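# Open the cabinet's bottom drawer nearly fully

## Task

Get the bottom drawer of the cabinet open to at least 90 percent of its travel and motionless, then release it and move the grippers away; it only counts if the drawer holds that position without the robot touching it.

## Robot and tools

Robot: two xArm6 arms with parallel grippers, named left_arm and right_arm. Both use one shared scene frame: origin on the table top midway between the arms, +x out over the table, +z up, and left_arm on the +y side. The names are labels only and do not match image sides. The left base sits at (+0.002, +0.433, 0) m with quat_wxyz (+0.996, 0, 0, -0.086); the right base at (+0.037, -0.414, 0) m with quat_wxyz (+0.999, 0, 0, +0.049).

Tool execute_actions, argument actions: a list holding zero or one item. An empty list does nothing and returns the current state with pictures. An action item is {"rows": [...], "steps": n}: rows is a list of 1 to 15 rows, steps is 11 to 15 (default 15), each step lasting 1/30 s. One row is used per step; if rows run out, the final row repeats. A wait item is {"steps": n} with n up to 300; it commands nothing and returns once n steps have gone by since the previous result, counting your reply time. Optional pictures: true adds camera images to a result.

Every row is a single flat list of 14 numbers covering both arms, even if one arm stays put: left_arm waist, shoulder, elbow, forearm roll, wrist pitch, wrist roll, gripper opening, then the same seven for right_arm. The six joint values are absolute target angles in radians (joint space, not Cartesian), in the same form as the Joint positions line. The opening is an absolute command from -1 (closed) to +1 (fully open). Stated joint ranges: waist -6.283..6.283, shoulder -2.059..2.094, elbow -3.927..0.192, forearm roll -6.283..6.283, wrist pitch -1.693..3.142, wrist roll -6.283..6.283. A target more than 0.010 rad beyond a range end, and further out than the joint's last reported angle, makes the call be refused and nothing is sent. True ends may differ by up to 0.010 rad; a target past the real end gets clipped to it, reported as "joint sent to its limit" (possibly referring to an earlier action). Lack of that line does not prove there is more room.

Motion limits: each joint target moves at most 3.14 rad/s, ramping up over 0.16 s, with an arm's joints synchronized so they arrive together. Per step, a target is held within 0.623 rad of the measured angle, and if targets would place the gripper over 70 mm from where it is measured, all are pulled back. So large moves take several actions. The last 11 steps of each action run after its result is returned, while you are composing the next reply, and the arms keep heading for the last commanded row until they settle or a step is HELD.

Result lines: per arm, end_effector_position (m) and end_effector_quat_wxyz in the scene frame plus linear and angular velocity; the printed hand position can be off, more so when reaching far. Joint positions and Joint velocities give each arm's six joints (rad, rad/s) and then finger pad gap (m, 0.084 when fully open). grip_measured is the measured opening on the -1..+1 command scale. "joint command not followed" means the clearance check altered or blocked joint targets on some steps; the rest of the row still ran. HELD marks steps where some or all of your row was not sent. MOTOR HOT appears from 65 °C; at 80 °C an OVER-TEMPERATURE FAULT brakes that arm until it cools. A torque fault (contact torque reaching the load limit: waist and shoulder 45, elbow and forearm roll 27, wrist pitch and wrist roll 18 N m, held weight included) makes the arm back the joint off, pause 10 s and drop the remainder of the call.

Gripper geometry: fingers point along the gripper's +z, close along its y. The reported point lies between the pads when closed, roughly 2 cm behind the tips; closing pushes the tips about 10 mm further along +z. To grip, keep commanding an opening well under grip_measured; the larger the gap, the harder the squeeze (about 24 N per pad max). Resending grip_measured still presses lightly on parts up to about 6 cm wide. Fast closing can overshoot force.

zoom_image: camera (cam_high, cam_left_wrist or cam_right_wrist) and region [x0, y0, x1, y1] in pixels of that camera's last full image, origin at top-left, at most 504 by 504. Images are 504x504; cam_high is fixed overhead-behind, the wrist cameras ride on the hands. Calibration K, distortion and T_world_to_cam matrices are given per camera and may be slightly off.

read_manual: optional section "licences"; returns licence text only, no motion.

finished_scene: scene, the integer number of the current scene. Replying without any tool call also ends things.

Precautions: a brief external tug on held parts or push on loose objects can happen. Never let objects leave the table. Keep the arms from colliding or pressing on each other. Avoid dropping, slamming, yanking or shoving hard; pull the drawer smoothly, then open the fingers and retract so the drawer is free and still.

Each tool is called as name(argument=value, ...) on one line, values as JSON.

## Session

execute_actions(actions=[])

Scene clock: 0.00 s of 3900.00 s.
left_arm: end_effector_position=(+0.6930, +0.5685, +0.2044) grip_measured=+1.00 end_effector_quat_wxyz=(+0.238, +0.819, +0.481, +0.204) end_effector_velocity=(+0.001, -0.000, +0.002) end_effector_angular_velocity=(+0.000, -0.003, -0.001) | right_arm: end_effector_position=(+0.3147, -0.5283, +0.2413) grip_measured=+1.00 end_effector_quat_wxyz=(-0.061, -0.375, +0.922, +0.068) end_effector_velocity=(-0.000, -0.000, -0.000) end_effector_angular_velocity=(+0.001, +0.000, +0.000)
Joint positions: left_arm=[ 0.431  0.495 -1.532 -0.645  0.583 -0.34   0.084] | right_arm=[-0.496 -0.459 -0.766  0.011  1.406  1.967  0.084]
Joint velocities: left_arm=[-0.    -0.002 -0.001 -0.001  0.     0.001 -0.   ] | right_arm=[-0.001  0.     0.     0.     0.    -0.001  0.   ]
camera_calibration (this result's frames):
cam_left_wrist: T_world_to_cam=[[0.683981, -0.42988, 0.589384, -0.316825], [-0.453424, -0.883429, -0.118148, 0.909685], [0.571469, -0.18643, -0.799167, -0.001352], [0, 0, 0, 1]] pos_world=[0.629948, 0.667193, 0.293129]
cam_right_wrist: T_world_to_cam=[[-0.672996, 0.722103, 0.160135, 0.592529], [0.724608, 0.687111, -0.0531208, 0.212594], [-0.148389, 0.0802852, -0.985665, 0.457265], [0, 0, 0, 1]] pos_world=[0.312575, -0.610654, 0.367118]

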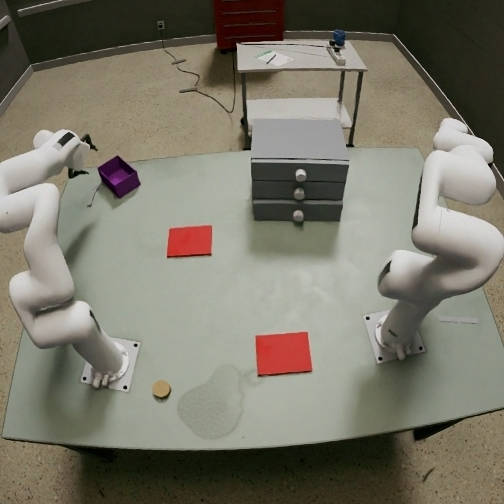

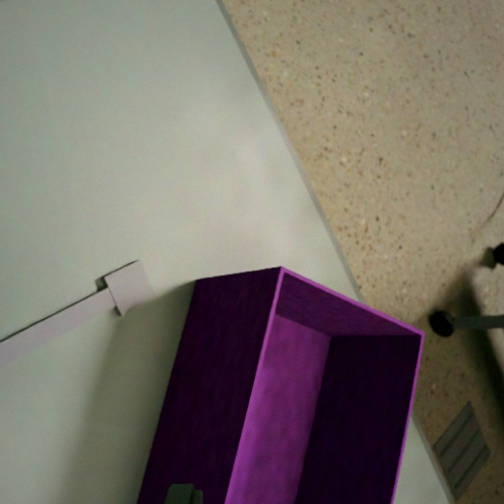

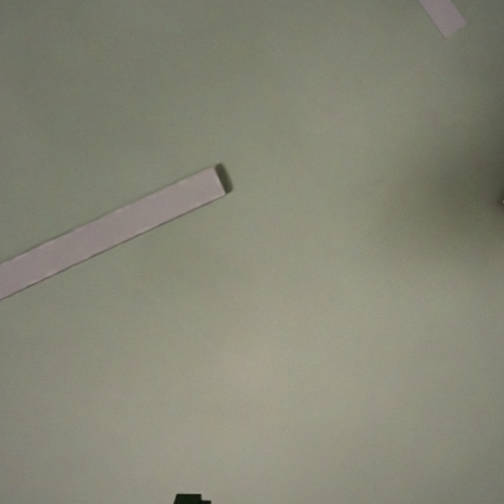

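zoom_image(camera="cam_high", region=[230, 110, 370, 240])

Region (230, 110, 370, 240) of cam_high's 504x504 image, scaled by 3.600, with more detail than that image has; it fills the top 468 rows of this view, and the rest is white.

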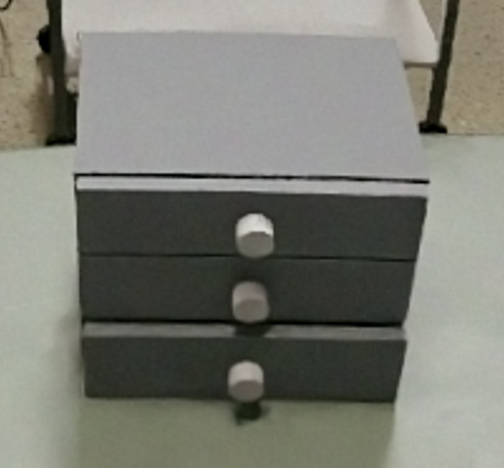

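execute_actions(actions=[{"rows":[[0.431,0.495,-1.532,-0.645,0.583,-0.34,1,1.104,-0.4,-0.75,-1.81,1.17,2.95,1]]}])

execute_actions(actions=[{"steps":55}])

Scene clock: 2.17 s of 3900.00 s.
left_arm: end_effector_position=(+0.6931, +0.5686, +0.2045) grip_measured=+1.00 end_effector_quat_wxyz=(+0.238, +0.819, +0.481, +0.204) end_effector_velocity=(-0.000, +0.002, +0.000) end_effector_angular_velocity=(-0.001, -0.001, +0.005) | right_arm: end_effector_position=(+0.3204, -0.5277, +0.2402) grip_measured=+1.00 end_effector_quat_wxyz=(-0.076, -0.380, +0.921, +0.041) end_effector_velocity=(+0.135, +0.032, -0.018) end_effector_angular_velocity=(-1.305, +0.105, +0.406)
Joint positions: left_arm=[ 0.431  0.495 -1.532 -0.645  0.583 -0.34   0.084] | right_arm=[-0.446 -0.454 -0.764 -0.043  1.386  2.022  0.084]
Joint velocities: left_arm=[ 0.003  0.    -0.    -0.002 -0.001 -0.     0.   ] | right_arm=[ 1.122  0.105  0.028 -1.149 -0.432  1.147 -0.   ]
Steps of this call (steps 1 to 61: nothing new was sent; steps 62 to 65: the first 4 steps of this action). Readings (joint positions):
62: left_arm=[0.431 0.495 -1.532 -0.645 0.583 -0.340] | right_arm=[-0.496 -0.459 -0.766 0.010 1.406 1.968]
63: left_arm=[0.431 0.495 -1.532 -0.645 0.583 -0.340] | right_arm=[-0.491 -0.458 -0.765 0.004 1.404 1.974]
65: the state above

Scene clock: 4.00 s of 3900.00 s.
left_arm: end_effector_position=(+0.6931, +0.5687, +0.2047) grip_measured=+1.00 end_effector_quat_wxyz=(+0.238, +0.819, +0.481, +0.204) end_effector_velocity=(+0.001, +0.001, +0.002) end_effector_angular_velocity=(+0.002, -0.004, +0.001) | right_arm: end_effector_position=(+0.3853, -0.0608, +0.4554) grip_measured=+1.00 end_effector_quat_wxyz=(-0.343, +0.637, -0.273, +0.634) end_effector_velocity=(-0.004, +0.005, +0.002) end_effector_angular_velocity=(-0.002, -0.011, +0.017)
Joint positions: left_arm=[ 0.431  0.495 -1.532 -0.645  0.583 -0.34   0.084] | right_arm=[ 1.102 -0.4   -0.75  -1.808  1.17   2.95   0.084]
Joint velocities: left_arm=[-0.    -0.001 -0.001  0.    -0.003 -0.     0.   ] | right_arm=[ 0.011  0.    -0.    -0.014 -0.001  0.002  0.   ]
Kept back: nothing.
Steps of this call (steps 1 to 11: the last 11 steps of your previous action; steps 12 to 55: the robot went on to your last target). Readings (joint positions):
1: left_arm=[0.431 0.495 -1.532 -0.645 0.583 -0.340] | right_arm=[-0.401 -0.450 -0.763 -0.089 1.369 2.068]
2: left_arm=[0.431 0.495 -1.532 -0.645 0.583 -0.340] | right_arm=[-0.344 -0.444 -0.762 -0.145 1.349 2.123]
4: left_arm=[0.431 0.495 -1.532 -0.645 0.583 -0.340] | right_arm=[-0.227 -0.434 -0.759 -0.259 1.311 2.237]
8: left_arm=[0.431 0.495 -1.532 -0.645 0.583 -0.340] | right_arm=[-0.025 -0.423 -0.756 -0.460 1.264 2.437]
55: the state above

execute_actions(actions=[{"rows":[[0.431,0.495,-1.532,-0.645,0.583,-0.34,1,1.104,0.296,-0.482,-1.81,1.17,2.95,1]]}])

execute_actions(actions=[{"steps":45}], pictures=true)

Scene clock: 4.53 s of 3900.00 s.
left_arm: end_effector_position=(+0.6931, +0.5687, +0.2047) grip_measured=+1.00 end_effector_quat_wxyz=(+0.238, +0.819, +0.481, +0.204) end_effector_velocity=(-0.000, -0.000, -0.000) end_effector_angular_velocity=(-0.001, +0.001, -0.000) | right_arm: end_effector_position=(+0.3867, -0.0552, +0.4325) grip_measured=+1.00 end_effector_quat_wxyz=(-0.326, +0.650, -0.260, +0.635) end_effector_velocity=(+0.026, +0.073, -0.477) end_effector_angular_velocity=(-0.930, +0.366, +0.007)
Joint positions: left_arm=[ 0.431  0.495 -1.532 -0.645  0.583 -0.34   0.084] | right_arm=[ 1.104 -0.363 -0.738 -1.81   1.171  2.95   0.084]
Joint velocities: left_arm=[ 0.    -0.001  0.001  0.     0.002 -0.001 -0.   ] | right_arm=[ 0.002  0.687  0.31   0.003 -0.008 -0.    -0.   ]
Steps of this call (steps 1 to 12: the robot went on to your last target; steps 13 to 16: the first 4 steps of this action). Readings (joint positions):
13: left_arm=[0.431 0.495 -1.532 -0.645 0.583 -0.340] | right_arm=[1.104 -0.400 -0.750 -1.810 1.170 2.950]
14: left_arm=[0.431 0.495 -1.532 -0.645 0.583 -0.340] | right_arm=[1.104 -0.396 -0.749 -1.810 1.170 2.950]
16: the state above

Scene clock: 6.03 s of 3900.00 s.
left_arm: end_effector_position=(+0.6931, +0.5687, +0.2047) grip_measured=+1.00 end_effector_quat_wxyz=(+0.238, +0.819, +0.481, +0.204) end_effector_velocity=(-0.000, -0.000, -0.001) end_effector_angular_velocity=(-0.002, +0.003, -0.001) | right_arm: end_effector_position=(+0.3473, -0.1568, +0.0452) grip_measured=+1.00 end_effector_quat_wxyz=(+0.016, +0.819, -0.025, +0.573) end_effector_velocity=(-0.000, -0.002, -0.002) end_effector_angular_velocity=(-0.005, +0.002, -0.002)
Joint positions: left_arm=[ 0.431  0.495 -1.532 -0.645  0.583 -0.34   0.084] | right_arm=[ 1.104  0.295 -0.482 -1.81   1.17   2.95   0.084]
Joint velocities: left_arm=[ 0.     0.001  0.    -0.     0.002 -0.    -0.   ] | right_arm=[-0.002  0.004  0.002  0.    -0.     0.     0.   ]
Kept back: nothing.
Steps of this call (steps 1 to 11: the last 11 steps of your previous action; steps 12 to 45: the robot went on to your last target). Readings (joint positions):
1: left_arm=[0.431 0.495 -1.532 -0.645 0.583 -0.340] | right_arm=[1.104 -0.339 -0.726 -1.810 1.170 2.950]
2: left_arm=[0.431 0.495 -1.532 -0.645 0.583 -0.340] | right_arm=[1.104 -0.316 -0.715 -1.810 1.170 2.950]
4: left_arm=[0.431 0.495 -1.532 -0.645 0.583 -0.340] | right_arm=[1.104 -0.273 -0.697 -1.810 1.170 2.950]
8: left_arm=[0.431 0.495 -1.532 -0.645 0.583 -0.340] | right_arm=[1.104 -0.188 -0.666 -1.810 1.170 2.950]
45: the state above
camera_calibration (this result's frames):
cam_left_wrist: T_world_to_cam=[[0.683938, -0.42926, 0.589886, -0.317345], [-0.452672, -0.883796, -0.118292, 0.909696], [0.572117, -0.18612, -0.798775, -0.00182693], [0, 0, 0, 1]] pos_world=[0.629883, 0.667422, 0.293348]
cam_right_wrist: T_world_to_cam=[[-0.0559545, -0.998192, -0.0219292, -0.0982069], [-0.351023, 0.0402288, -0.935502, 0.235286], [0.934693, -0.0446479, -0.35264, -0.185377], [0, 0, 0, 1]] pos_world=[0.250367, -0.115771, 0.152586]

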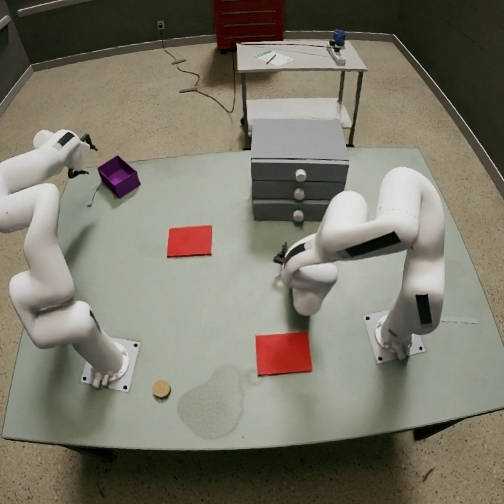

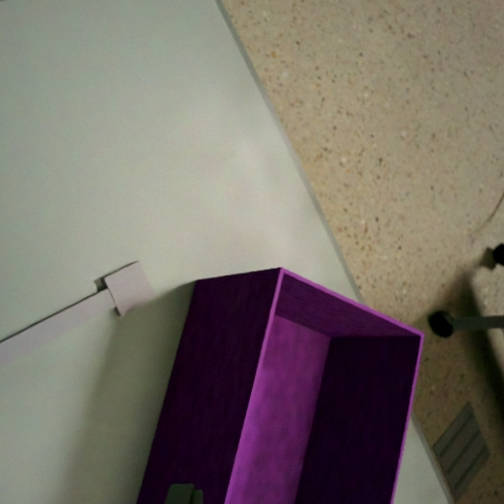

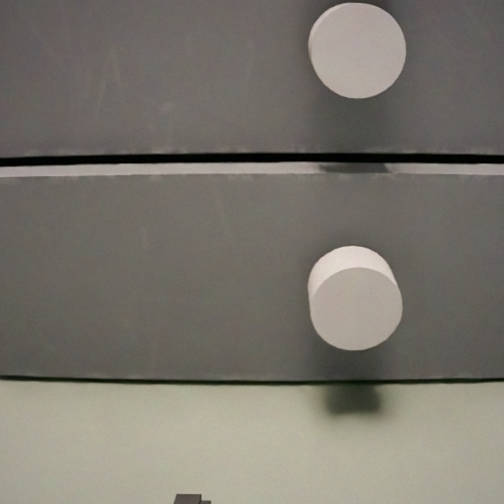

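execute_actions(actions=[{"rows":[[0.431,0.495,-1.532,-0.645,0.583,-0.34,1,0.9061,0.3293,-0.5735,-1.9721,1.1126,2.903,1]]}])

execute_actions(actions=[{"steps":18}], pictures=true)

Scene clock: 8.53 s of 3900.00 s.
left_arm: end_effector_position=(+0.6931, +0.5687, +0.2047) grip_measured=+1.00 end_effector_quat_wxyz=(+0.238, +0.819, +0.481, +0.204) end_effector_velocity=(-0.000, +0.000, -0.001) end_effector_angular_velocity=(+0.000, +0.001, +0.000) | right_arm: end_effector_position=(+0.3614, -0.1555, +0.0448) grip_measured=+1.00 end_effector_quat_wxyz=(+0.017, +0.820, -0.024, +0.571) end_effector_velocity=(+0.308, +0.019, +0.016) end_effector_angular_velocity=(+0.018, +0.022, -0.066)
Joint positions: left_arm=[ 0.431  0.495 -1.532 -0.645  0.583 -0.34   0.084] | right_arm=[ 1.056  0.305 -0.503 -1.852  1.154  2.938  0.084]
Joint velocities: left_arm=[ 0.     0.     0.001  0.    -0.    -0.     0.   ] | right_arm=[-0.991  0.174 -0.461 -0.808 -0.279 -0.23  -0.   ]
Steps of this call (steps 1 to 15: the robot went on to your last target; steps 16 to 71: nothing new was sent; steps 72 to 75: the first 4 steps of this action). Readings (joint positions):
72: left_arm=[0.431 0.495 -1.532 -0.645 0.583 -0.340] | right_arm=[1.104 0.296 -0.482 -1.810 1.170 2.950]
73: left_arm=[0.431 0.495 -1.532 -0.645 0.583 -0.340] | right_arm=[1.099 0.297 -0.484 -1.815 1.168 2.948]
75: the state above

Scene clock: 9.13 s of 3900.00 s.
left_arm: end_effector_position=(+0.6931, +0.5687, +0.2047) grip_measured=+1.00 end_effector_quat_wxyz=(+0.238, +0.819, +0.481, +0.204) end_effector_velocity=(-0.000, +0.001, +0.000) end_effector_angular_velocity=(+0.000, -0.001, +0.001) | right_arm: end_effector_position=(+0.4100, -0.1576, +0.0493) grip_measured=+1.00 end_effector_quat_wxyz=(+0.020, +0.819, -0.029, +0.572) end_effector_velocity=(+0.002, -0.000, +0.000) end_effector_angular_velocity=(+0.001, -0.001, +0.000)
Joint positions: left_arm=[ 0.431  0.495 -1.532 -0.645  0.583 -0.34   0.084] | right_arm=[ 0.907  0.329 -0.573 -1.972  1.113  2.903  0.084]
Joint velocities: left_arm=[ 0.001 -0.001  0.001 -0.001 -0.     0.001 -0.   ] | right_arm=[-0.005  0.001 -0.003 -0.005 -0.001  0.    -0.   ]
Kept back: nothing.
Steps of this call (steps 1 to 11: the last 11 steps of your previous action; steps 12 to 18: the robot went on to your last target). Readings (joint positions):
1: left_arm=[0.431 0.495 -1.532 -0.645 0.583 -0.340] | right_arm=[1.021 0.311 -0.520 -1.880 1.144 2.930]
2: left_arm=[0.431 0.495 -1.532 -0.645 0.583 -0.340] | right_arm=[0.987 0.316 -0.537 -1.906 1.136 2.922]
4: left_arm=[0.431 0.495 -1.532 -0.645 0.583 -0.340] | right_arm=[0.942 0.323 -0.558 -1.940 1.125 2.912]
8: left_arm=[0.431 0.495 -1.532 -0.645 0.583 -0.340] | right_arm=[0.915 0.328 -0.569 -1.964 1.116 2.905]
18: the state above
camera_calibration (this result's frames):
cam_left_wrist: T_world_to_cam=[[0.683938, -0.42926, 0.589886, -0.317345], [-0.452672, -0.883796, -0.118293, 0.909696], [0.572117, -0.18612, -0.798775, -0.00182695], [0, 0, 0, 1]] pos_world=[0.629883, 0.667422, 0.293348]
cam_right_wrist: T_world_to_cam=[[-0.0673953, -0.997507, -0.0209328, -0.0906678], [-0.352462, 0.0434309, -0.934818, 0.262218], [0.933396, -0.0556243, -0.35451, -0.243627], [0, 0, 0, 1]] pos_world=[0.313712, -0.115382, 0.15686]

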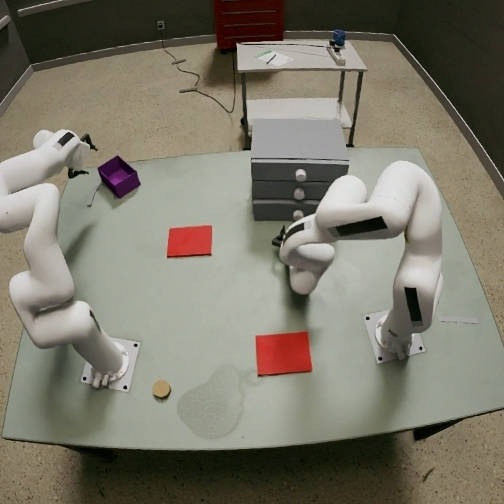

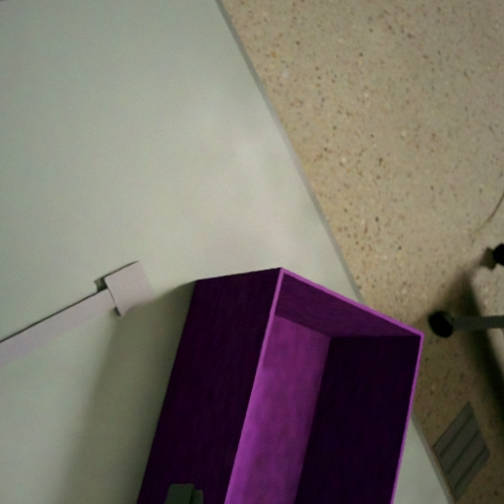

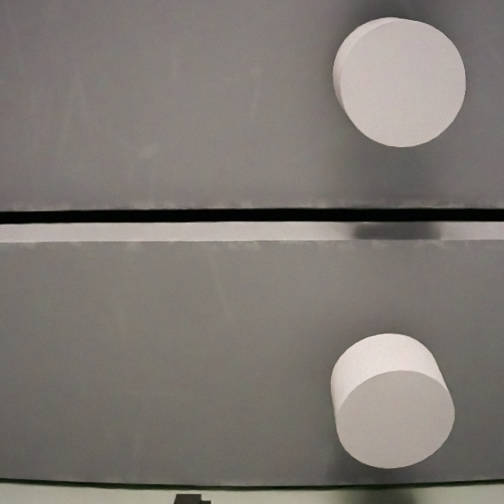

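execute_actions(actions=[{"rows":[[0.431,0.495,-1.532,-0.645,0.583,-0.34,1,0.7496,0.3874,-0.6814,-2.1114,1.0552,2.8775,1]]}])

execute_actions(actions=[{"rows":[[0.431,0.495,-1.532,-0.645,0.583,-0.34,1,0.7496,0.3874,-0.6814,-2.1114,1.0552,2.8775,0.7],[0.431,0.495,-1.532,-0.645,0.583,-0.34,1,0.7496,0.3874,-0.6814,-2.1114,1.0552,2.8775,0.4],[0.431,0.495,-1.532,-0.645,0.583,-0.34,1,0.7496,0.3874,-0.6814,-2.1114,1.0552,2.8775,0.2],[0.431,0.495,-1.532,-0.645,0.583,-0.34,1,0.7496,0.3874,-0.6814,-2.1114,1.0552,2.8775,0],[0.431,0.495,-1.532,-0.645,0.583,-0.34,1,0.7496,0.3874,-0.6814,-2.1114,1.0552,2.8775,-0.1],[0.431,0.495,-1.532,-0.645,0.583,-0.34,1,0.7496,0.3874,-0.6814,-2.1114,1.0552,2.8775,-0.2],[0.431,0.495,-1.532,-0.645,0.583,-0.34,1,0.7496,0.3874,-0.6814,-2.1114,1.0552,2.8775,-0.3],[0.431,0.495,-1.532,-0.645,0.583,-0.34,1,0.7496,0.3874,-0.6814,-2.1114,1.0552,2.8775,-0.4],[0.431,0.495,-1.532,-0.645,0.583,-0.34,1,0.7496,0.3874,-0.6814,-2.1114,1.0552,2.8775,-0.6],[0.431,0.495,-1.532,-0.645,0.583,-0.34,1,0.7496,0.3874,-0.6814,-2.1114,1.0552,2.8775,-0.8]]}])

execute_actions(actions=[{"steps":14}])

Scene clock: 10.03 s of 3900.00 s.
left_arm: end_effector_position=(+0.6931, +0.5687, +0.2047) grip_measured=+1.00 end_effector_quat_wxyz=(+0.238, +0.819, +0.481, +0.204) end_effector_velocity=(-0.000, -0.001, +0.000) end_effector_angular_velocity=(-0.001, +0.000, -0.001) | right_arm: end_effector_position=(+0.4262, -0.1568, +0.0485) grip_measured=+1.00 end_effector_quat_wxyz=(+0.019, +0.820, -0.028, +0.571) end_effector_velocity=(+0.324, -0.006, +0.006) end_effector_angular_velocity=(+0.036, -0.027, -0.024)
Joint positions: left_arm=[ 0.431  0.495 -1.532 -0.645  0.583 -0.34   0.084] | right_arm=[ 0.861  0.347 -0.605 -2.015  1.093  2.895  0.084]
Joint velocities: left_arm=[-0.001 -0.001 -0.     0.     0.001 -0.    -0.   ] | right_arm=[-0.872  0.327 -0.609 -0.757 -0.295 -0.137 -0.   ]
Steps of this call (steps 1 to 15: the robot went on to your last target; steps 16 to 23: nothing new was sent; steps 24 to 27: the first 4 steps of this action). Readings (joint positions):
24: left_arm=[0.431 0.495 -1.532 -0.645 0.583 -0.340] | right_arm=[0.906 0.329 -0.574 -1.973 1.112 2.903]
25: left_arm=[0.431 0.495 -1.532 -0.645 0.583 -0.340] | right_arm=[0.901 0.331 -0.577 -1.978 1.110 2.902]
27: the state above

Scene clock: 10.53 s of 3900.00 s.
left_arm: end_effector_position=(+0.6931, +0.5687, +0.2047) grip_measured=+1.00 end_effector_quat_wxyz=(+0.238, +0.819, +0.481, +0.204) end_effector_velocity=(+0.000, +0.000, +0.002) end_effector_angular_velocity=(+0.001, -0.003, +0.000) | right_arm: end_effector_position=(+0.4678, -0.1612, +0.0499) grip_measured=+0.39 end_effector_quat_wxyz=(+0.019, +0.819, -0.030, +0.573) end_effector_velocity=(+0.004, -0.001, +0.000) end_effector_angular_velocity=(-0.000, -0.002, -0.001)
Joint positions: left_arm=[ 0.431  0.495 -1.532 -0.645  0.583 -0.34   0.084] | right_arm=[ 0.751  0.387 -0.681 -2.111  1.055  2.878  0.06 ]
Joint velocities: left_arm=[-0.    -0.002 -0.     0.    -0.001 -0.     0.   ] | right_arm=[-0.009  0.003 -0.006 -0.007 -0.002 -0.002 -0.207]
Steps of this call (steps 1 to 11: the last 11 steps of your previous action; steps 12 to 15: the first 4 steps of this action). Readings (joint positions):
12: left_arm=[0.431 0.495 -1.532 -0.645 0.583 -0.340] | right_arm=[0.752 0.387 -0.680 -2.110 1.056 2.878]
13: left_arm=[0.431 0.495 -1.532 -0.645 0.583 -0.340] | right_arm=[0.751 0.387 -0.680 -2.110 1.056 2.878]
15: the state above

Scene clock: 11.00 s of 3900.00 s.
left_arm: end_effector_position=(+0.6931, +0.5687, +0.2047) grip_measured=+1.00 end_effector_quat_wxyz=(+0.238, +0.819, +0.481, +0.204) end_effector_velocity=(-0.000, +0.000, -0.001) end_effector_angular_velocity=(+0.000, +0.000, +0.000) | right_arm: end_effector_position=(+0.4685, -0.1644, +0.0496) grip_measured=-0.29 end_effector_quat_wxyz=(+0.022, +0.818, -0.032, +0.573) end_effector_velocity=(-0.000, +0.003, -0.000) end_effector_angular_velocity=(+0.003, +0.003, +0.004)
Joint positions: left_arm=[ 0.431  0.495 -1.532 -0.645  0.583 -0.34   0.084] | right_arm=[ 0.746  0.387 -0.678 -2.109  1.058  2.877  0.032]
Joint velocities: left_arm=[-0.     0.     0.001 -0.    -0.001  0.001  0.   ] | right_arm=[ 0.002  0.002 -0.004 -0.001 -0.005  0.     0.   ]
Kept back: nothing.
Steps of this call (steps 1 to 11: the last 11 steps of your previous action; steps 12 to 14: the robot went on to your last target). Readings (joint positions):
1: left_arm=[0.431 0.495 -1.532 -0.645 0.583 -0.340] | right_arm=[0.750 0.387 -0.681 -2.111 1.055 2.878]
2: left_arm=[0.431 0.495 -1.532 -0.645 0.583 -0.340] | right_arm=[0.750 0.387 -0.681 -2.111 1.055 2.878]
4: left_arm=[0.431 0.495 -1.532 -0.645 0.583 -0.340] | right_arm=[0.748 0.387 -0.678 -2.109 1.058 2.877]
8: left_arm=[0.431 0.495 -1.532 -0.645 0.583 -0.340] | right_arm=[0.746 0.387 -0.677 -2.109 1.060 2.877]
14: the state above

execute_actions(actions=[{"rows":[[0.431,0.495,-1.532,-0.645,0.583,-0.34,1,0.7939,0.3681,-0.6455,-2.0727,1.073,2.886,-0.8],[0.431,0.495,-1.532,-0.645,0.583,-0.34,1,0.7939,0.3681,-0.6455,-2.0727,1.073,2.886,-0.8],[0.431,0.495,-1.532,-0.645,0.583,-0.34,1,0.7939,0.3681,-0.6455,-2.0727,1.073,2.886,-0.8],[0.431,0.495,-1.532,-0.645,0.583,-0.34,1,0.7939,0.3681,-0.6455,-2.0727,1.073,2.886,-0.8],[0.431,0.495,-1.532,-0.645,0.583,-0.34,1,0.7939,0.3681,-0.6455,-2.0727,1.073,2.886,-0.8],[0.431,0.495,-1.532,-0.645,0.583,-0.34,1,0.8486,0.3476,-0.6074,-2.024,1.0932,2.895,-0.8],[0.431,0.495,-1.532,-0.645,0.583,-0.34,1,0.8486,0.3476,-0.6074,-2.024,1.0932,2.895,-0.8],[0.431,0.495,-1.532,-0.645,0.583,-0.34,1,0.8486,0.3476,-0.6074,-2.024,1.0932,2.895,-0.8],[0.431,0.495,-1.532,-0.645,0.583,-0.34,1,0.8486,0.3476,-0.6074,-2.024,1.0932,2.895,-0.8],[0.431,0.495,-1.532,-0.645,0.583,-0.34,1,0.8486,0.3476,-0.6074,-2.024,1.0932,2.895,-0.8],[0.431,0.495,-1.532,-0.645,0.583,-0.34,1,0.9061,0.3293,-0.5735,-1.9721,1.1126,2.903,-0.8]]}])

execute_actions(actions=[{"rows":[[0.431,0.495,-1.532,-0.645,0.583,-0.34,1,0.9664,0.3132,-0.5438,-1.917,1.1312,2.91,-0.8],[0.431,0.495,-1.532,-0.645,0.583,-0.34,1,0.9664,0.3132,-0.5438,-1.917,1.1312,2.91,-0.8],[0.431,0.495,-1.532,-0.645,0.583,-0.34,1,0.9664,0.3132,-0.5438,-1.917,1.1312,2.91,-0.8],[0.431,0.495,-1.532,-0.645,0.583,-0.34,1,0.9664,0.3132,-0.5438,-1.917,1.1312,2.91,-0.8],[0.431,0.495,-1.532,-0.645,0.583,-0.34,1,0.9664,0.3132,-0.5438,-1.917,1.1312,2.91,-0.8],[0.431,0.495,-1.532,-0.645,0.583,-0.34,1,1.0295,0.2995,-0.5185,-1.8585,1.149,2.917,-0.8],[0.431,0.495,-1.532,-0.645,0.583,-0.34,1,1.0295,0.2995,-0.5185,-1.8585,1.149,2.917,-0.8],[0.431,0.495,-1.532,-0.645,0.583,-0.34,1,1.0295,0.2995,-0.5185,-1.8585,1.149,2.917,-0.8],[0.431,0.495,-1.532,-0.645,0.583,-0.34,1,1.0295,0.2995,-0.5185,-1.8585,1.149,2.917,-0.8],[0.431,0.495,-1.532,-0.645,0.583,-0.34,1,1.0295,0.2995,-0.5185,-1.8585,1.149,2.917,-0.8],[0.431,0.495,-1.532,-0.645,0.583,-0.34,1,1.0954,0.288,-0.4974,-1.7968,1.166,2.923,-0.8]]}])

execute_actions(actions=[{"rows":[[0.431,0.495,-1.532,-0.645,0.583,-0.34,1,1.1641,0.2789,-0.4807,-1.7317,1.1822,2.928,-0.8]],"steps":11}])

execute_actions(actions=[{"steps":16}], pictures=true)

Scene clock: 14.20 s of 3900.00 s.
left_arm: end_effector_position=(+0.6931, +0.5687, +0.2047) grip_measured=+1.00 end_effector_quat_wxyz=(+0.238, +0.819, +0.481, +0.204) end_effector_velocity=(-0.000, +0.000, -0.000) end_effector_angular_velocity=(-0.000, +0.000, +0.001) | right_arm: end_effector_position=(+0.4610, -0.1631, +0.0501) grip_measured=-0.29 end_effector_quat_wxyz=(+0.021, +0.818, -0.034, +0.573) end_effector_velocity=(-0.100, +0.010, -0.003) end_effector_angular_velocity=(-0.013, +0.017, +0.027)
Joint positions: left_arm=[ 0.431  0.495 -1.532 -0.645  0.583 -0.34   0.084] | right_arm=[ 0.767  0.378 -0.664 -2.089  1.066  2.882  0.032]
Joint velocities: left_arm=[ 0.  0.  0.  0. -0. -0.  0.] | right_arm=[ 0.244 -0.111  0.205  0.19   0.086  0.041  0.   ]
Steps of this call (steps 1 to 15: the robot went on to your last target; steps 16 to 90: nothing new was sent; then 0.07 s passed at rest; steps 91 to 94: the first 4 steps of this action). Readings (joint positions):
91: left_arm=[0.431 0.495 -1.532 -0.645 0.583 -0.340] | right_arm=[0.747 0.387 -0.681 -2.107 1.058 2.878]
92: left_arm=[0.431 0.495 -1.532 -0.645 0.583 -0.340] | right_arm=[0.751 0.386 -0.678 -2.103 1.060 2.879]
94: the state above

Scene clock: 14.70 s of 3900.00 s.
left_arm: end_effector_position=(+0.6931, +0.5687, +0.2047) grip_measured=+1.00 end_effector_quat_wxyz=(+0.238, +0.819, +0.481, +0.204) end_effector_velocity=(-0.000, +0.001, -0.001) end_effector_angular_velocity=(-0.000, +0.001, +0.001) | right_arm: end_effector_position=(+0.4035, -0.1583, +0.0496) grip_measured=-0.29 end_effector_quat_wxyz=(+0.022, +0.819, -0.031, +0.573) end_effector_velocity=(-0.139, +0.011, -0.003) end_effector_angular_velocity=(-0.020, +0.011, +0.031)
Joint positions: left_arm=[ 0.431  0.495 -1.532 -0.645  0.583 -0.34   0.084] | right_arm=[ 0.927  0.324 -0.563 -1.948  1.122  2.906  0.032]
Joint velocities: left_arm=[ 0.001  0.002 -0.    -0.001 -0.     0.     0.   ] | right_arm=[ 0.414 -0.115  0.218  0.352  0.115  0.045  0.   ]
Steps of this call (steps 1 to 11: the last 11 steps of your previous action; steps 12 to 15: the first 4 steps of this action). Readings (joint positions):
12: left_arm=[0.431 0.495 -1.532 -0.645 0.583 -0.340] | right_arm=[0.888 0.335 -0.583 -1.984 1.109 2.901]
13: left_arm=[0.431 0.495 -1.532 -0.645 0.583 -0.340] | right_arm=[0.898 0.332 -0.578 -1.974 1.113 2.902]
15: the state above

Scene clock: 15.07 s of 3900.00 s.
left_arm: end_effector_position=(+0.6931, +0.5687, +0.2047) grip_measured=+1.00 end_effector_quat_wxyz=(+0.238, +0.819, +0.481, +0.204) end_effector_velocity=(-0.000, +0.001, +0.000) end_effector_angular_velocity=(-0.000, -0.001, +0.002) | right_arm: end_effector_position=(+0.3600, -0.1546, +0.0493) grip_measured=-0.29 end_effector_quat_wxyz=(+0.022, +0.819, -0.029, +0.572) end_effector_velocity=(-0.102, +0.007, -0.002) end_effector_angular_velocity=(-0.012, +0.005, +0.023)
Joint positions: left_arm=[ 0.431  0.495 -1.532 -0.645  0.583 -0.34   0.084] | right_arm=[ 1.067  0.294 -0.506 -1.822  1.159  2.92   0.032]
Joint velocities: left_arm=[ 0.001 -0.001  0.001 -0.    -0.001 -0.001 -0.   ] | right_arm=[ 0.337 -0.062  0.119  0.295  0.075  0.028 -0.   ]
Kept back: the last 11 steps of this action.
Steps of this call (steps 1 to 11: the last 11 steps of your previous action). Readings (joint positions):
1: left_arm=[0.431 0.495 -1.532 -0.645 0.583 -0.340] | right_arm=[0.939 0.321 -0.556 -1.938 1.125 2.907]
2: left_arm=[0.431 0.495 -1.532 -0.645 0.583 -0.340] | right_arm=[0.948 0.318 -0.552 -1.930 1.128 2.908]
4: left_arm=[0.431 0.495 -1.532 -0.645 0.583 -0.340] | right_arm=[0.973 0.312 -0.542 -1.906 1.135 2.911]
8: left_arm=[0.431 0.495 -1.532 -0.645 0.583 -0.340] | right_arm=[1.022 0.302 -0.522 -1.862 1.148 2.916]
11: the state above

Scene clock: 15.60 s of 3900.00 s.
left_arm: end_effector_position=(+0.6931, +0.5687, +0.2047) grip_measured=+1.00 end_effector_quat_wxyz=(+0.238, +0.819, +0.481, +0.204) end_effector_velocity=(+0.000, +0.001, +0.002) end_effector_angular_velocity=(+0.002, -0.004, +0.001) | right_arm: end_effector_position=(+0.3323, -0.1526, +0.0495) grip_measured=-0.29 end_effector_quat_wxyz=(+0.021, +0.819, -0.029, +0.573) end_effector_velocity=(-0.002, +0.001, +0.001) end_effector_angular_velocity=(-0.001, -0.002, +0.003)
Joint positions: left_arm=[ 0.431  0.495 -1.532 -0.645  0.583 -0.34   0.084] | right_arm=[ 1.163  0.28  -0.481 -1.731  1.181  2.928  0.032]
Joint velocities: left_arm=[ 0.001 -0.002 -0.001 -0.    -0.002  0.002  0.   ] | right_arm=[ 0.007 -0.001  0.002  0.004  0.003 -0.001 -0.   ]
Kept back: nothing.
Steps of this call (steps 1 to 11: the last 11 steps of your previous action; steps 12 to 16: the robot went on to your last target). Readings (joint positions):
1: left_arm=[0.431 0.495 -1.532 -0.645 0.583 -0.340] | right_arm=[1.077 0.292 -0.503 -1.813 1.161 2.921]
2: left_arm=[0.431 0.495 -1.532 -0.645 0.583 -0.340] | right_arm=[1.088 0.290 -0.500 -1.802 1.164 2.922]
4: left_arm=[0.431 0.495 -1.532 -0.645 0.583 -0.340] | right_arm=[1.120 0.286 -0.491 -1.771 1.171 2.925]
8: left_arm=[0.431 0.495 -1.532 -0.645 0.583 -0.340] | right_arm=[1.155 0.281 -0.482 -1.739 1.178 2.927]
16: the state above
camera_calibration (this result's frames):
cam_left_wrist: T_world_to_cam=[[0.683938, -0.42926, 0.589886, -0.317345], [-0.452672, -0.883796, -0.118293, 0.909696], [0.572117, -0.18612, -0.798775, -0.00182697], [0, 0, 0, 1]] pos_world=[0.629883, 0.667422, 0.293348]
cam_right_wrist: T_world_to_cam=[[-0.0689042, -0.997454, -0.0183914, -0.0904947], [-0.350875, 0.0414876, -0.935503, 0.234072], [0.933884, -0.058007, -0.352841, -0.171375], [0, 0, 0, 1]] pos_world=[0.235939, -0.109916, 0.156842]

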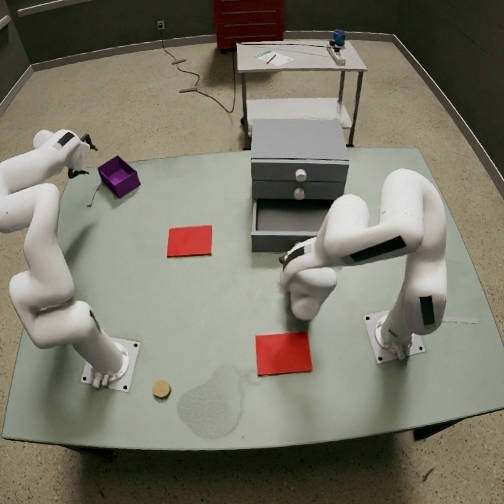

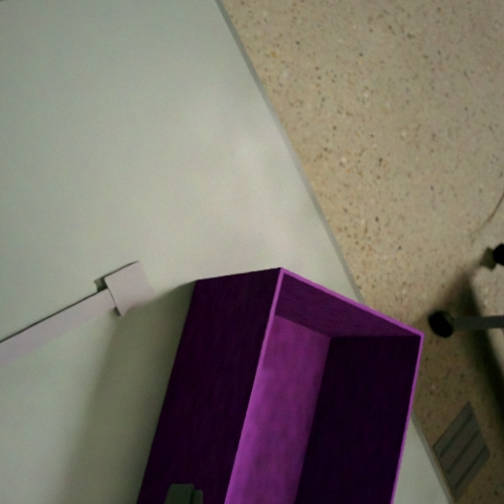

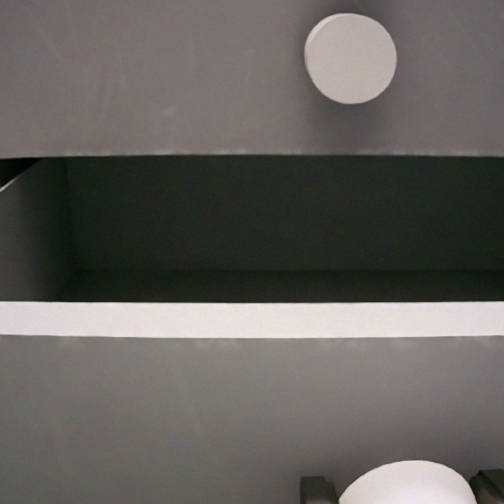

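execute_actions(actions=[{"rows":[[0.431,0.495,-1.532,-0.645,0.583,-0.34,1,1.2356,0.272,-0.4682,-1.6634,1.1976,2.932,-0.8]],"steps":11}])

execute_actions(actions=[{"rows":[[0.431,0.495,-1.532,-0.645,0.583,-0.34,1,1.3099,0.2673,-0.4599,-1.5919,1.2122,2.935,-0.8]],"steps":11}])

execute_actions(actions=[{"steps":16}], pictures=true)

Scene clock: 16.10 s of 3900.00 s.
left_arm: end_effector_position=(+0.6931, +0.5687, +0.2047) grip_measured=+1.00 end_effector_quat_wxyz=(+0.238, +0.819, +0.481, +0.204) end_effector_velocity=(-0.000, -0.000, +0.000) end_effector_angular_velocity=(+0.001, -0.001, -0.001) | right_arm: end_effector_position=(+0.3322, -0.1526, +0.0497) grip_measured=-0.29 end_effector_quat_wxyz=(+0.021, +0.819, -0.029, +0.573) end_effector_velocity=(+0.000, -0.000, +0.000) end_effector_angular_velocity=(+0.002, -0.001, -0.001)
Joint positions: left_arm=[ 0.431  0.495 -1.532 -0.645  0.583 -0.34   0.084] | right_arm=[ 1.164  0.279 -0.48  -1.73   1.182  2.928  0.032]
Joint velocities: left_arm=[-0.    -0.     0.001 -0.001 -0.001  0.002  0.   ] | right_arm=[ 0.    -0.001  0.     0.001  0.     0.002 -0.   ]
Kept back: the last 11 steps of this action.
Steps of this call (steps 1 to 15: the robot went on to your last target). Readings (joint positions):
1: left_arm=[0.431 0.495 -1.532 -0.645 0.583 -0.340] | right_arm=[1.164 0.279 -0.481 -1.731 1.181 2.928]
2: left_arm=[0.431 0.495 -1.532 -0.645 0.583 -0.340] | right_arm=[1.164 0.279 -0.481 -1.730 1.181 2.928]
4: left_arm=[0.431 0.495 -1.532 -0.645 0.583 -0.340] | right_arm=[1.164 0.279 -0.480 -1.730 1.181 2.928]
8: left_arm=[0.431 0.495 -1.532 -0.645 0.583 -0.340] | right_arm=[1.164 0.279 -0.480 -1.730 1.181 2.928]
15: the state above

Scene clock: 16.47 s of 3900.00 s.
left_arm: end_effector_position=(+0.6931, +0.5687, +0.2047) grip_measured=+1.00 end_effector_quat_wxyz=(+0.238, +0.819, +0.481, +0.204) end_effector_velocity=(+0.000, -0.000, +0.001) end_effector_angular_velocity=(+0.000, -0.002, +0.001) | right_arm: end_effector_position=(+0.3132, -0.1511, +0.0498) grip_measured=-0.29 end_effector_quat_wxyz=(+0.021, +0.819, -0.028, +0.573) end_effector_velocity=(-0.008, +0.001, +0.000) end_effector_angular_velocity=(+0.001, -0.001, -0.003)
Joint positions: left_arm=[ 0.431  0.495 -1.532 -0.645  0.583 -0.34   0.084] | right_arm=[ 1.233  0.272 -0.468 -1.665  1.196  2.932  0.032]
Joint velocities: left_arm=[-0.001 -0.001  0.    -0.001 -0.002 -0.001  0.   ] | right_arm=[ 0.029 -0.002  0.003  0.031  0.007  0.002 -0.   ]
Kept back: the last 11 steps of this action.
Steps of this call (steps 1 to 11: the last 11 steps of your previous action). Readings (joint positions):
1: left_arm=[0.431 0.495 -1.532 -0.645 0.583 -0.340] | right_arm=[1.165 0.279 -0.480 -1.730 1.182 2.928]
2: left_arm=[0.431 0.495 -1.532 -0.645 0.583 -0.340] | right_arm=[1.169 0.279 -0.480 -1.725 1.183 2.928]
4: left_arm=[0.431 0.495 -1.532 -0.645 0.583 -0.340] | right_arm=[1.196 0.276 -0.475 -1.700 1.189 2.930]
8: left_arm=[0.431 0.495 -1.532 -0.645 0.583 -0.340] | right_arm=[1.227 0.273 -0.469 -1.671 1.195 2.932]
11: the state above

Scene clock: 17.00 s of 3900.00 s.
left_arm: end_effector_position=(+0.6931, +0.5687, +0.2047) grip_measured=+1.00 end_effector_quat_wxyz=(+0.238, +0.819, +0.481, +0.204) end_effector_velocity=(-0.000, +0.000, -0.001) end_effector_angular_velocity=(-0.002, +0.001, +0.001) | right_arm: end_effector_position=(+0.2926, -0.1494, +0.0499) grip_measured=-0.29 end_effector_quat_wxyz=(+0.021, +0.819, -0.028, +0.573) end_effector_velocity=(-0.001, +0.000, +0.000) end_effector_angular_velocity=(-0.000, -0.001, +0.002)
Joint positions: left_arm=[ 0.431  0.495 -1.532 -0.645  0.583 -0.34   0.084] | right_arm=[ 1.309  0.268 -0.46  -1.592  1.211  2.935  0.032]
Joint velocities: left_arm=[ 0.     0.001 -0.    -0.001  0.001 -0.    -0.   ] | right_arm=[ 0.006 -0.     0.001  0.004  0.002  0.    -0.   ]
Kept back: nothing.
Steps of this call (steps 1 to 11: the last 11 steps of your previous action; steps 12 to 16: the robot went on to your last target). Readings (joint positions):
1: left_arm=[0.431 0.495 -1.532 -0.645 0.583 -0.340] | right_arm=[1.234 0.272 -0.468 -1.664 1.196 2.932]
2: left_arm=[0.431 0.495 -1.532 -0.645 0.583 -0.340] | right_arm=[1.239 0.272 -0.468 -1.658 1.198 2.932]
4: left_arm=[0.431 0.495 -1.532 -0.645 0.583 -0.340] | right_arm=[1.268 0.271 -0.464 -1.631 1.203 2.933]
8: left_arm=[0.431 0.495 -1.532 -0.645 0.583 -0.340] | right_arm=[1.301 0.268 -0.460 -1.601 1.209 2.935]
16: the state above
camera_calibration (this result's frames):
cam_left_wrist: T_world_to_cam=[[0.683938, -0.42926, 0.589886, -0.317345], [-0.452672, -0.883796, -0.118293, 0.909696], [0.572117, -0.18612, -0.798775, -0.00182699], [0, 0, 0, 1]] pos_world=[0.629883, 0.667422, 0.293348]
cam_right_wrist: T_world_to_cam=[[-0.0674452, -0.997558, -0.01817, -0.0905488], [-0.349612, 0.0406863, -0.936011, 0.219927], [0.934464, -0.056777, -0.351502, -0.134048], [0, 0, 0, 1]] pos_world=[0.196044, -0.106886, 0.157091]

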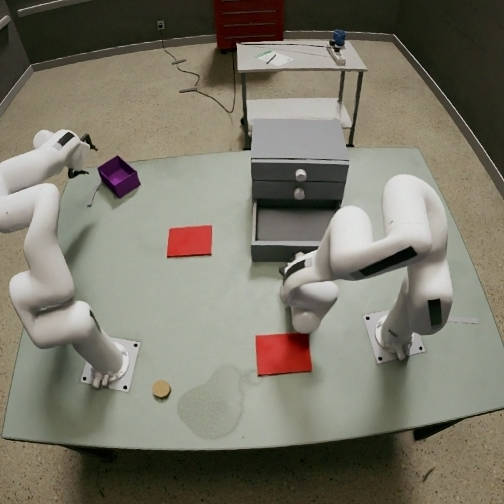

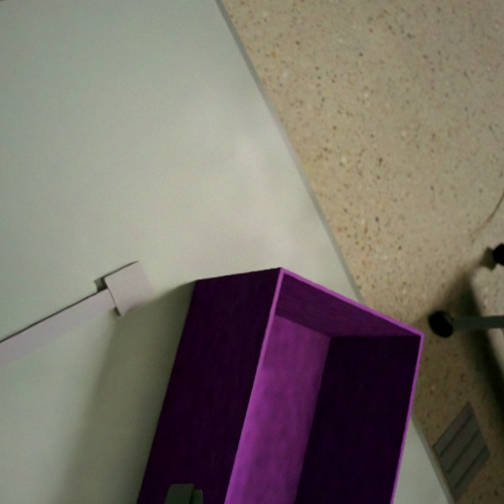

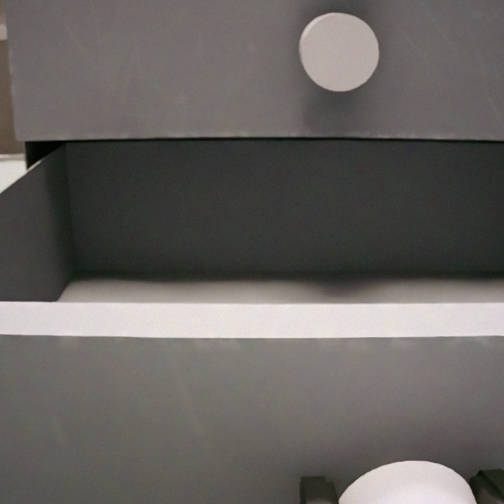

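execute_actions(actions=[{"rows":[[0.431,0.495,-1.532,-0.645,0.583,-0.34,1,1.3558,0.2657,-0.4571,-1.5473,1.2206,2.937,-0.8]],"steps":11}])

execute_actions(actions=[{"steps":16}], pictures=true)

Scene clock: 17.50 s of 3900.00 s.
left_arm: end_effector_position=(+0.6931, +0.5687, +0.2047) grip_measured=+1.00 end_effector_quat_wxyz=(+0.238, +0.819, +0.481, +0.204) end_effector_velocity=(+0.000, +0.000, +0.000) end_effector_angular_velocity=(+0.001, -0.001, +0.001) | right_arm: end_effector_position=(+0.2925, -0.1495, +0.0501) grip_measured=-0.29 end_effector_quat_wxyz=(+0.021, +0.818, -0.028, +0.574) end_effector_velocity=(+0.000, -0.000, +0.000) end_effector_angular_velocity=(+0.000, +0.000, -0.002)
Joint positions: left_arm=[ 0.431  0.495 -1.532 -0.645  0.583 -0.34   0.084] | right_arm=[ 1.31   0.267 -0.459 -1.591  1.212  2.935  0.032]
Joint velocities: left_arm=[-0.     0.     0.     0.    -0.002  0.    -0.   ] | right_arm=[-0.    -0.     0.     0.002  0.     0.    -0.   ]
Kept back: the last 11 steps of this action.
Steps of this call (steps 1 to 15: the robot went on to your last target). Readings (joint positions):
1: left_arm=[0.431 0.495 -1.532 -0.645 0.583 -0.340] | right_arm=[1.309 0.268 -0.460 -1.592 1.211 2.935]
2: left_arm=[0.431 0.495 -1.532 -0.645 0.583 -0.340] | right_arm=[1.310 0.268 -0.460 -1.592 1.211 2.935]
4: left_arm=[0.431 0.495 -1.532 -0.645 0.583 -0.340] | right_arm=[1.310 0.268 -0.459 -1.592 1.212 2.935]
8: left_arm=[0.431 0.495 -1.532 -0.645 0.583 -0.340] | right_arm=[1.310 0.268 -0.459 -1.591 1.212 2.935]
15: the state above

Scene clock: 18.03 s of 3900.00 s.
left_arm: end_effector_position=(+0.6931, +0.5687, +0.2047) grip_measured=+1.00 end_effector_quat_wxyz=(+0.238, +0.819, +0.481, +0.204) end_effector_velocity=(+0.000, -0.000, +0.000) end_effector_angular_velocity=(+0.000, -0.000, -0.000) | right_arm: end_effector_position=(+0.2816, -0.1486, +0.0512) grip_measured=-0.29 end_effector_quat_wxyz=(+0.021, +0.817, -0.030, +0.575) end_effector_velocity=(-0.002, -0.000, -0.001) end_effector_angular_velocity=(+0.002, +0.006, -0.001)
Joint positions: left_arm=[ 0.431  0.495 -1.532 -0.645  0.583 -0.34   0.084] | right_arm=[ 1.353  0.265 -0.458 -1.548  1.224  2.937  0.031]
Joint velocities: left_arm=[-0.    -0.    -0.     0.001  0.    -0.001  0.   ] | right_arm=[ 0.003 -0.002  0.001  0.005 -0.005 -0.    -0.   ]
Kept back: nothing.
Steps of this call (steps 1 to 11: the last 11 steps of your previous action; steps 12 to 16: the robot went on to your last target). Readings (joint positions):
1: left_arm=[0.431 0.495 -1.532 -0.645 0.583 -0.340] | right_arm=[1.310 0.267 -0.459 -1.591 1.212 2.935]
2: left_arm=[0.431 0.495 -1.532 -0.645 0.583 -0.340] | right_arm=[1.315 0.267 -0.459 -1.586 1.213 2.935]
4: left_arm=[0.431 0.495 -1.532 -0.645 0.583 -0.340] | right_arm=[1.333 0.267 -0.458 -1.569 1.216 2.936]
8: left_arm=[0.431 0.495 -1.532 -0.645 0.583 -0.340] | right_arm=[1.347 0.267 -0.459 -1.554 1.223 2.937]
16: the state above
camera_calibration (this result's frames):
cam_left_wrist: T_world_to_cam=[[0.683938, -0.42926, 0.589886, -0.317345], [-0.452672, -0.883796, -0.118292, 0.909696], [0.572117, -0.18612, -0.798775, -0.00182698], [0, 0, 0, 1]] pos_world=[0.629883, 0.667422, 0.293348]
cam_right_wrist: T_world_to_cam=[[-0.0697504, -0.997357, -0.0203275, -0.0896355], [-0.345645, 0.0432776, -0.937367, 0.216543], [0.935769, -0.0583556, -0.34775, -0.124018], [0, 0, 0, 1]] pos_world=[0.184647, -0.106007, 0.158031]

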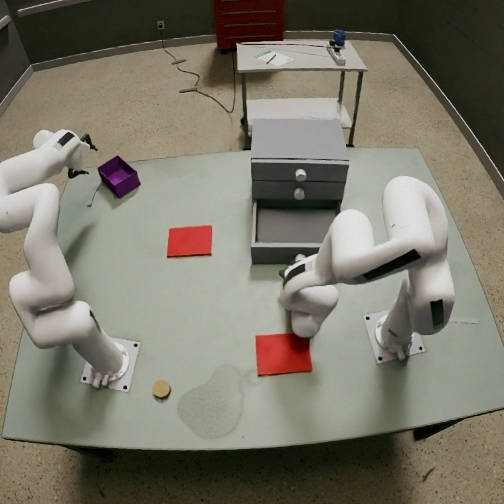

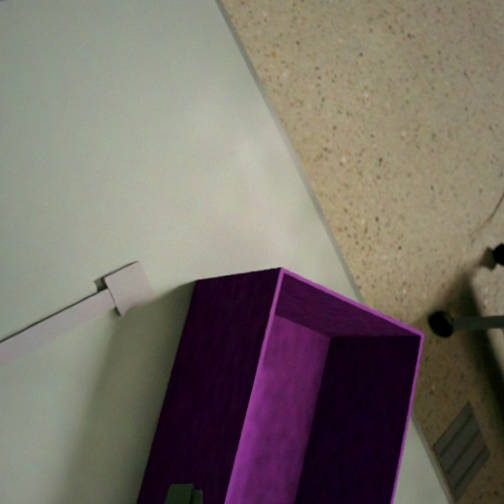

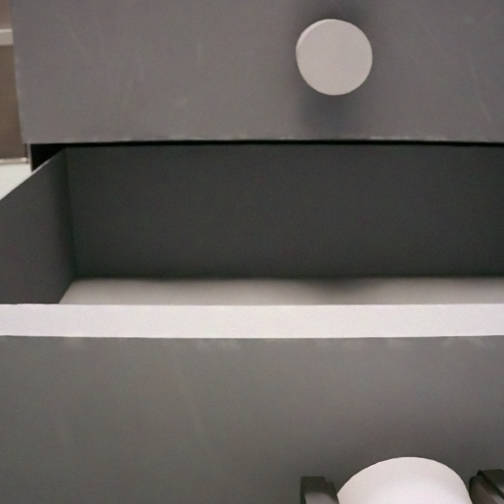

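At the stop.

execute_actions(actions=[{"rows":[[0.431,0.495,-1.532,-0.645,0.583,-0.34,1,1.3558,0.2657,-0.4571,-1.5473,1.2206,2.937,1]],"steps":11}])

execute_actions(actions=[{"rows":[[0.431,0.495,-1.532,-0.645,0.583,-0.34,1,1.68,0.25,-0.47,-1.3,1.26,2.937,1]],"steps":15}])

execute_actions(actions=[{"rows":[[0.431,0.495,-1.532,-0.645,0.583,-0.34,1,1.8,-0.1,-0.55,-1.3,1.26,2.937,1]],"steps":15}])

execute_actions(actions=[{"steps":25}], pictures=true)

Scene clock: 18.50 s of 3900.00 s.
left_arm: end_effector_position=(+0.6931, +0.5687, +0.2047) grip_measured=+1.00 end_effector_quat_wxyz=(+0.238, +0.819, +0.481, +0.204) end_effector_velocity=(+0.000, -0.000, +0.000) end_effector_angular_velocity=(+0.000, -0.001, +0.001) | right_arm: end_effector_position=(+0.2814, -0.1487, +0.0510) grip_measured=-0.29 end_effector_quat_wxyz=(+0.021, +0.817, -0.030, +0.575) end_effector_velocity=(+0.000, -0.000, -0.000) end_effector_angular_velocity=(-0.004, -0.000, +0.000)
Joint positions: left_arm=[ 0.431  0.495 -1.532 -0.645  0.583 -0.34   0.084] | right_arm=[ 1.353  0.265 -0.458 -1.547  1.224  2.937  0.031]
Joint velocities: left_arm=[-0.     0.    -0.001  0.    -0.001 -0.001  0.   ] | right_arm=[ 0.     0.001  0.     0.001  0.001 -0.003 -0.   ]
Kept back: the last 11 steps of this action.
Steps of this call (steps 1 to 14: the robot went on to your last target). Readings (joint positions):
1: left_arm=[0.431 0.495 -1.532 -0.645 0.583 -0.340] | right_arm=[1.353 0.265 -0.458 -1.548 1.224 2.937]
2: left_arm=[0.431 0.495 -1.532 -0.645 0.583 -0.340] | right_arm=[1.353 0.265 -0.458 -1.548 1.223 2.937]
4: left_arm=[0.431 0.495 -1.532 -0.645 0.583 -0.340] | right_arm=[1.353 0.265 -0.458 -1.548 1.223 2.937]
8: left_arm=[0.431 0.495 -1.532 -0.645 0.583 -0.340] | right_arm=[1.353 0.265 -0.458 -1.548 1.223 2.937]
14: the state above

Scene clock: 19.00 s of 3900.00 s.
left_arm: end_effector_position=(+0.6931, +0.5687, +0.2047) grip_measured=+1.00 end_effector_quat_wxyz=(+0.238, +0.819, +0.481, +0.204) end_effector_velocity=(+0.000, -0.000, +0.001) end_effector_angular_velocity=(+0.001, -0.002, -0.000) | right_arm: end_effector_position=(+0.2668, -0.1433, +0.0512) grip_measured=+1.00 end_effector_quat_wxyz=(+0.016, +0.819, -0.026, +0.573) end_effector_velocity=(-0.292, +0.094, +0.014) end_effector_angular_velocity=(+0.080, +0.021, +0.224)
Joint positions: left_arm=[ 0.431  0.495 -1.532 -0.645  0.583 -0.34   0.084] | right_arm=[ 1.406  0.263 -0.46  -1.507  1.227  2.937  0.084]
Joint velocities: left_arm=[-0.    -0.002 -0.001  0.     0.    -0.     0.   ] | right_arm=[ 1.079 -0.047 -0.038  0.843  0.141  0.002  0.   ]
Steps of this call (steps 1 to 11: the last 11 steps of your previous action; steps 12 to 15: the first 4 steps of this action). Readings (joint positions):
12: left_arm=[0.431 0.495 -1.532 -0.645 0.583 -0.340] | right_arm=[1.358 0.265 -0.459 -1.548 1.219 2.937]
13: left_arm=[0.431 0.495 -1.532 -0.645 0.583 -0.340] | right_arm=[1.363 0.265 -0.458 -1.543 1.221 2.937]
15: the state above

Scene clock: 19.50 s of 3900.00 s.
left_arm: end_effector_position=(+0.6931, +0.5687, +0.2047) grip_measured=+1.00 end_effector_quat_wxyz=(+0.238, +0.819, +0.481, +0.204) end_effector_velocity=(-0.000, -0.001, -0.001) end_effector_angular_velocity=(-0.001, +0.001, -0.001) | right_arm: end_effector_position=(+0.1845, -0.1145, +0.0658) grip_measured=+1.00 end_effector_quat_wxyz=(-0.033, +0.825, -0.013, +0.564) end_effector_velocity=(-0.148, +0.305, +0.255) end_effector_angular_velocity=(+1.038, +0.231, +0.295)
Joint positions: left_arm=[ 0.431  0.495 -1.532 -0.645  0.583 -0.34   0.084] | right_arm=[ 1.691  0.206 -0.476 -1.303  1.26   2.937  0.084]
Joint velocities: left_arm=[-0.    -0.     0.001 -0.001  0.002  0.001  0.   ] | right_arm=[ 0.301 -0.86  -0.203  0.006  0.001 -0.     0.   ]
Steps of this call (steps 1 to 11: the last 11 steps of your previous action; steps 12 to 15: the first 4 steps of this action). Readings (joint positions):
12: left_arm=[0.431 0.495 -1.532 -0.645 0.583 -0.340] | right_arm=[1.673 0.250 -0.469 -1.305 1.259 2.937]
13: left_arm=[0.431 0.495 -1.532 -0.645 0.583 -0.340] | right_arm=[1.676 0.246 -0.470 -1.304 1.260 2.937]
15: the state above

Scene clock: 20.33 s of 3900.00 s.
left_arm: end_effector_position=(+0.6931, +0.5687, +0.2047) grip_measured=+1.00 end_effector_quat_wxyz=(+0.238, +0.819, +0.481, +0.204) end_effector_velocity=(-0.000, +0.000, -0.001) end_effector_angular_velocity=(-0.001, +0.002, +0.001) | right_arm: end_effector_position=(+0.1262, -0.0276, +0.1754) grip_measured=+1.00 end_effector_quat_wxyz=(-0.211, +0.833, -0.073, +0.507) end_effector_velocity=(-0.001, +0.001, +0.002) end_effector_angular_velocity=(+0.008, +0.003, +0.001)
Joint positions: left_arm=[ 0.431  0.495 -1.532 -0.645  0.583 -0.34   0.084] | right_arm=[ 1.8   -0.099 -0.55  -1.3    1.26   2.937  0.084]
Joint velocities: left_arm=[ 0.     0.002 -0.    -0.    -0.    -0.    -0.   ] | right_arm=[ 0.002 -0.005 -0.003  0.001 -0.     0.001 -0.   ]
Kept back: nothing.
Steps of this call (steps 1 to 11: the last 11 steps of your previous action; steps 12 to 25: the robot went on to your last target). Readings (joint positions):
1: left_arm=[0.431 0.495 -1.532 -0.645 0.583 -0.340] | right_arm=[1.701 0.176 -0.484 -1.303 1.260 2.937]
2: left_arm=[0.431 0.495 -1.532 -0.645 0.583 -0.340] | right_arm=[1.712 0.146 -0.493 -1.303 1.260 2.937]
4: left_arm=[0.431 0.495 -1.532 -0.645 0.583 -0.340] | right_arm=[1.731 0.090 -0.508 -1.302 1.260 2.937]
8: left_arm=[0.431 0.495 -1.532 -0.645 0.583 -0.340] | right_arm=[1.770 -0.018 -0.532 -1.301 1.260 2.937]
25: the state above
camera_calibration (this result's frames):
cam_left_wrist: T_world_to_cam=[[0.683937, -0.42926, 0.589886, -0.317345], [-0.452672, -0.883796, -0.118293, 0.909696], [0.572117, -0.18612, -0.798775, -0.00182703], [0, 0, 0, 1]] pos_world=[0.629883, 0.667422, 0.293348]
cam_right_wrist: T_world_to_cam=[[0.0918591, -0.891072, -0.444469, 0.0796981], [-0.48691, 0.349161, -0.800628, 0.27635], [0.868608, 0.289961, -0.401798, 0.0991768], [0, 0, 0, 1]] pos_world=[0.041091, -0.0542315, 0.296526]

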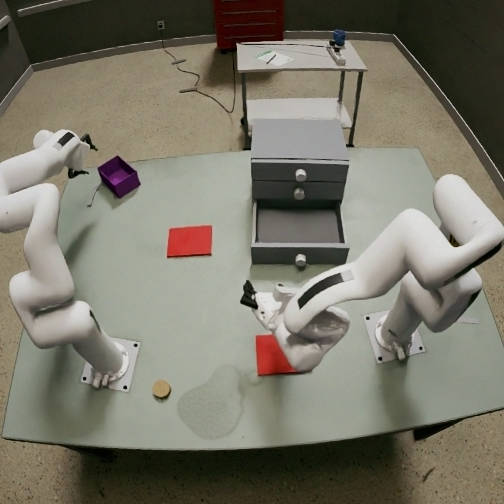

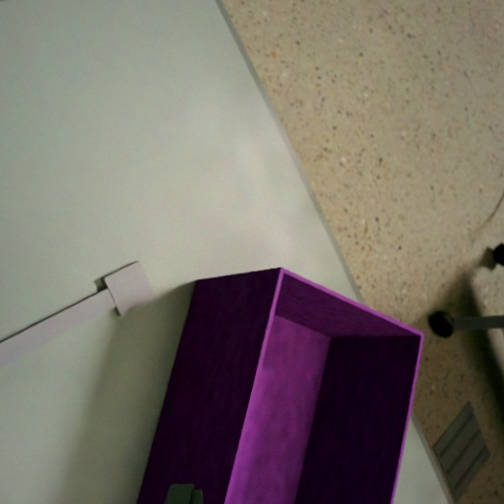

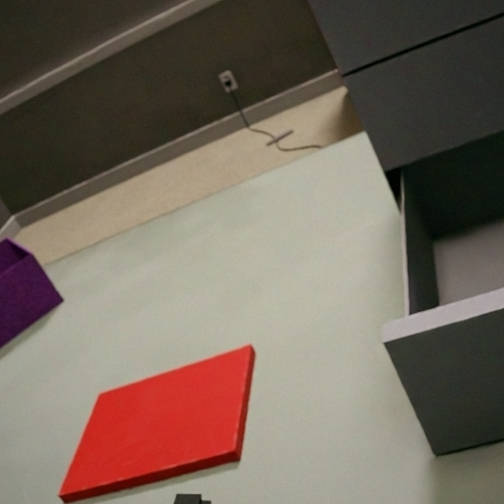

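finished_scene(scene=2)

The scene is finished: the task was done.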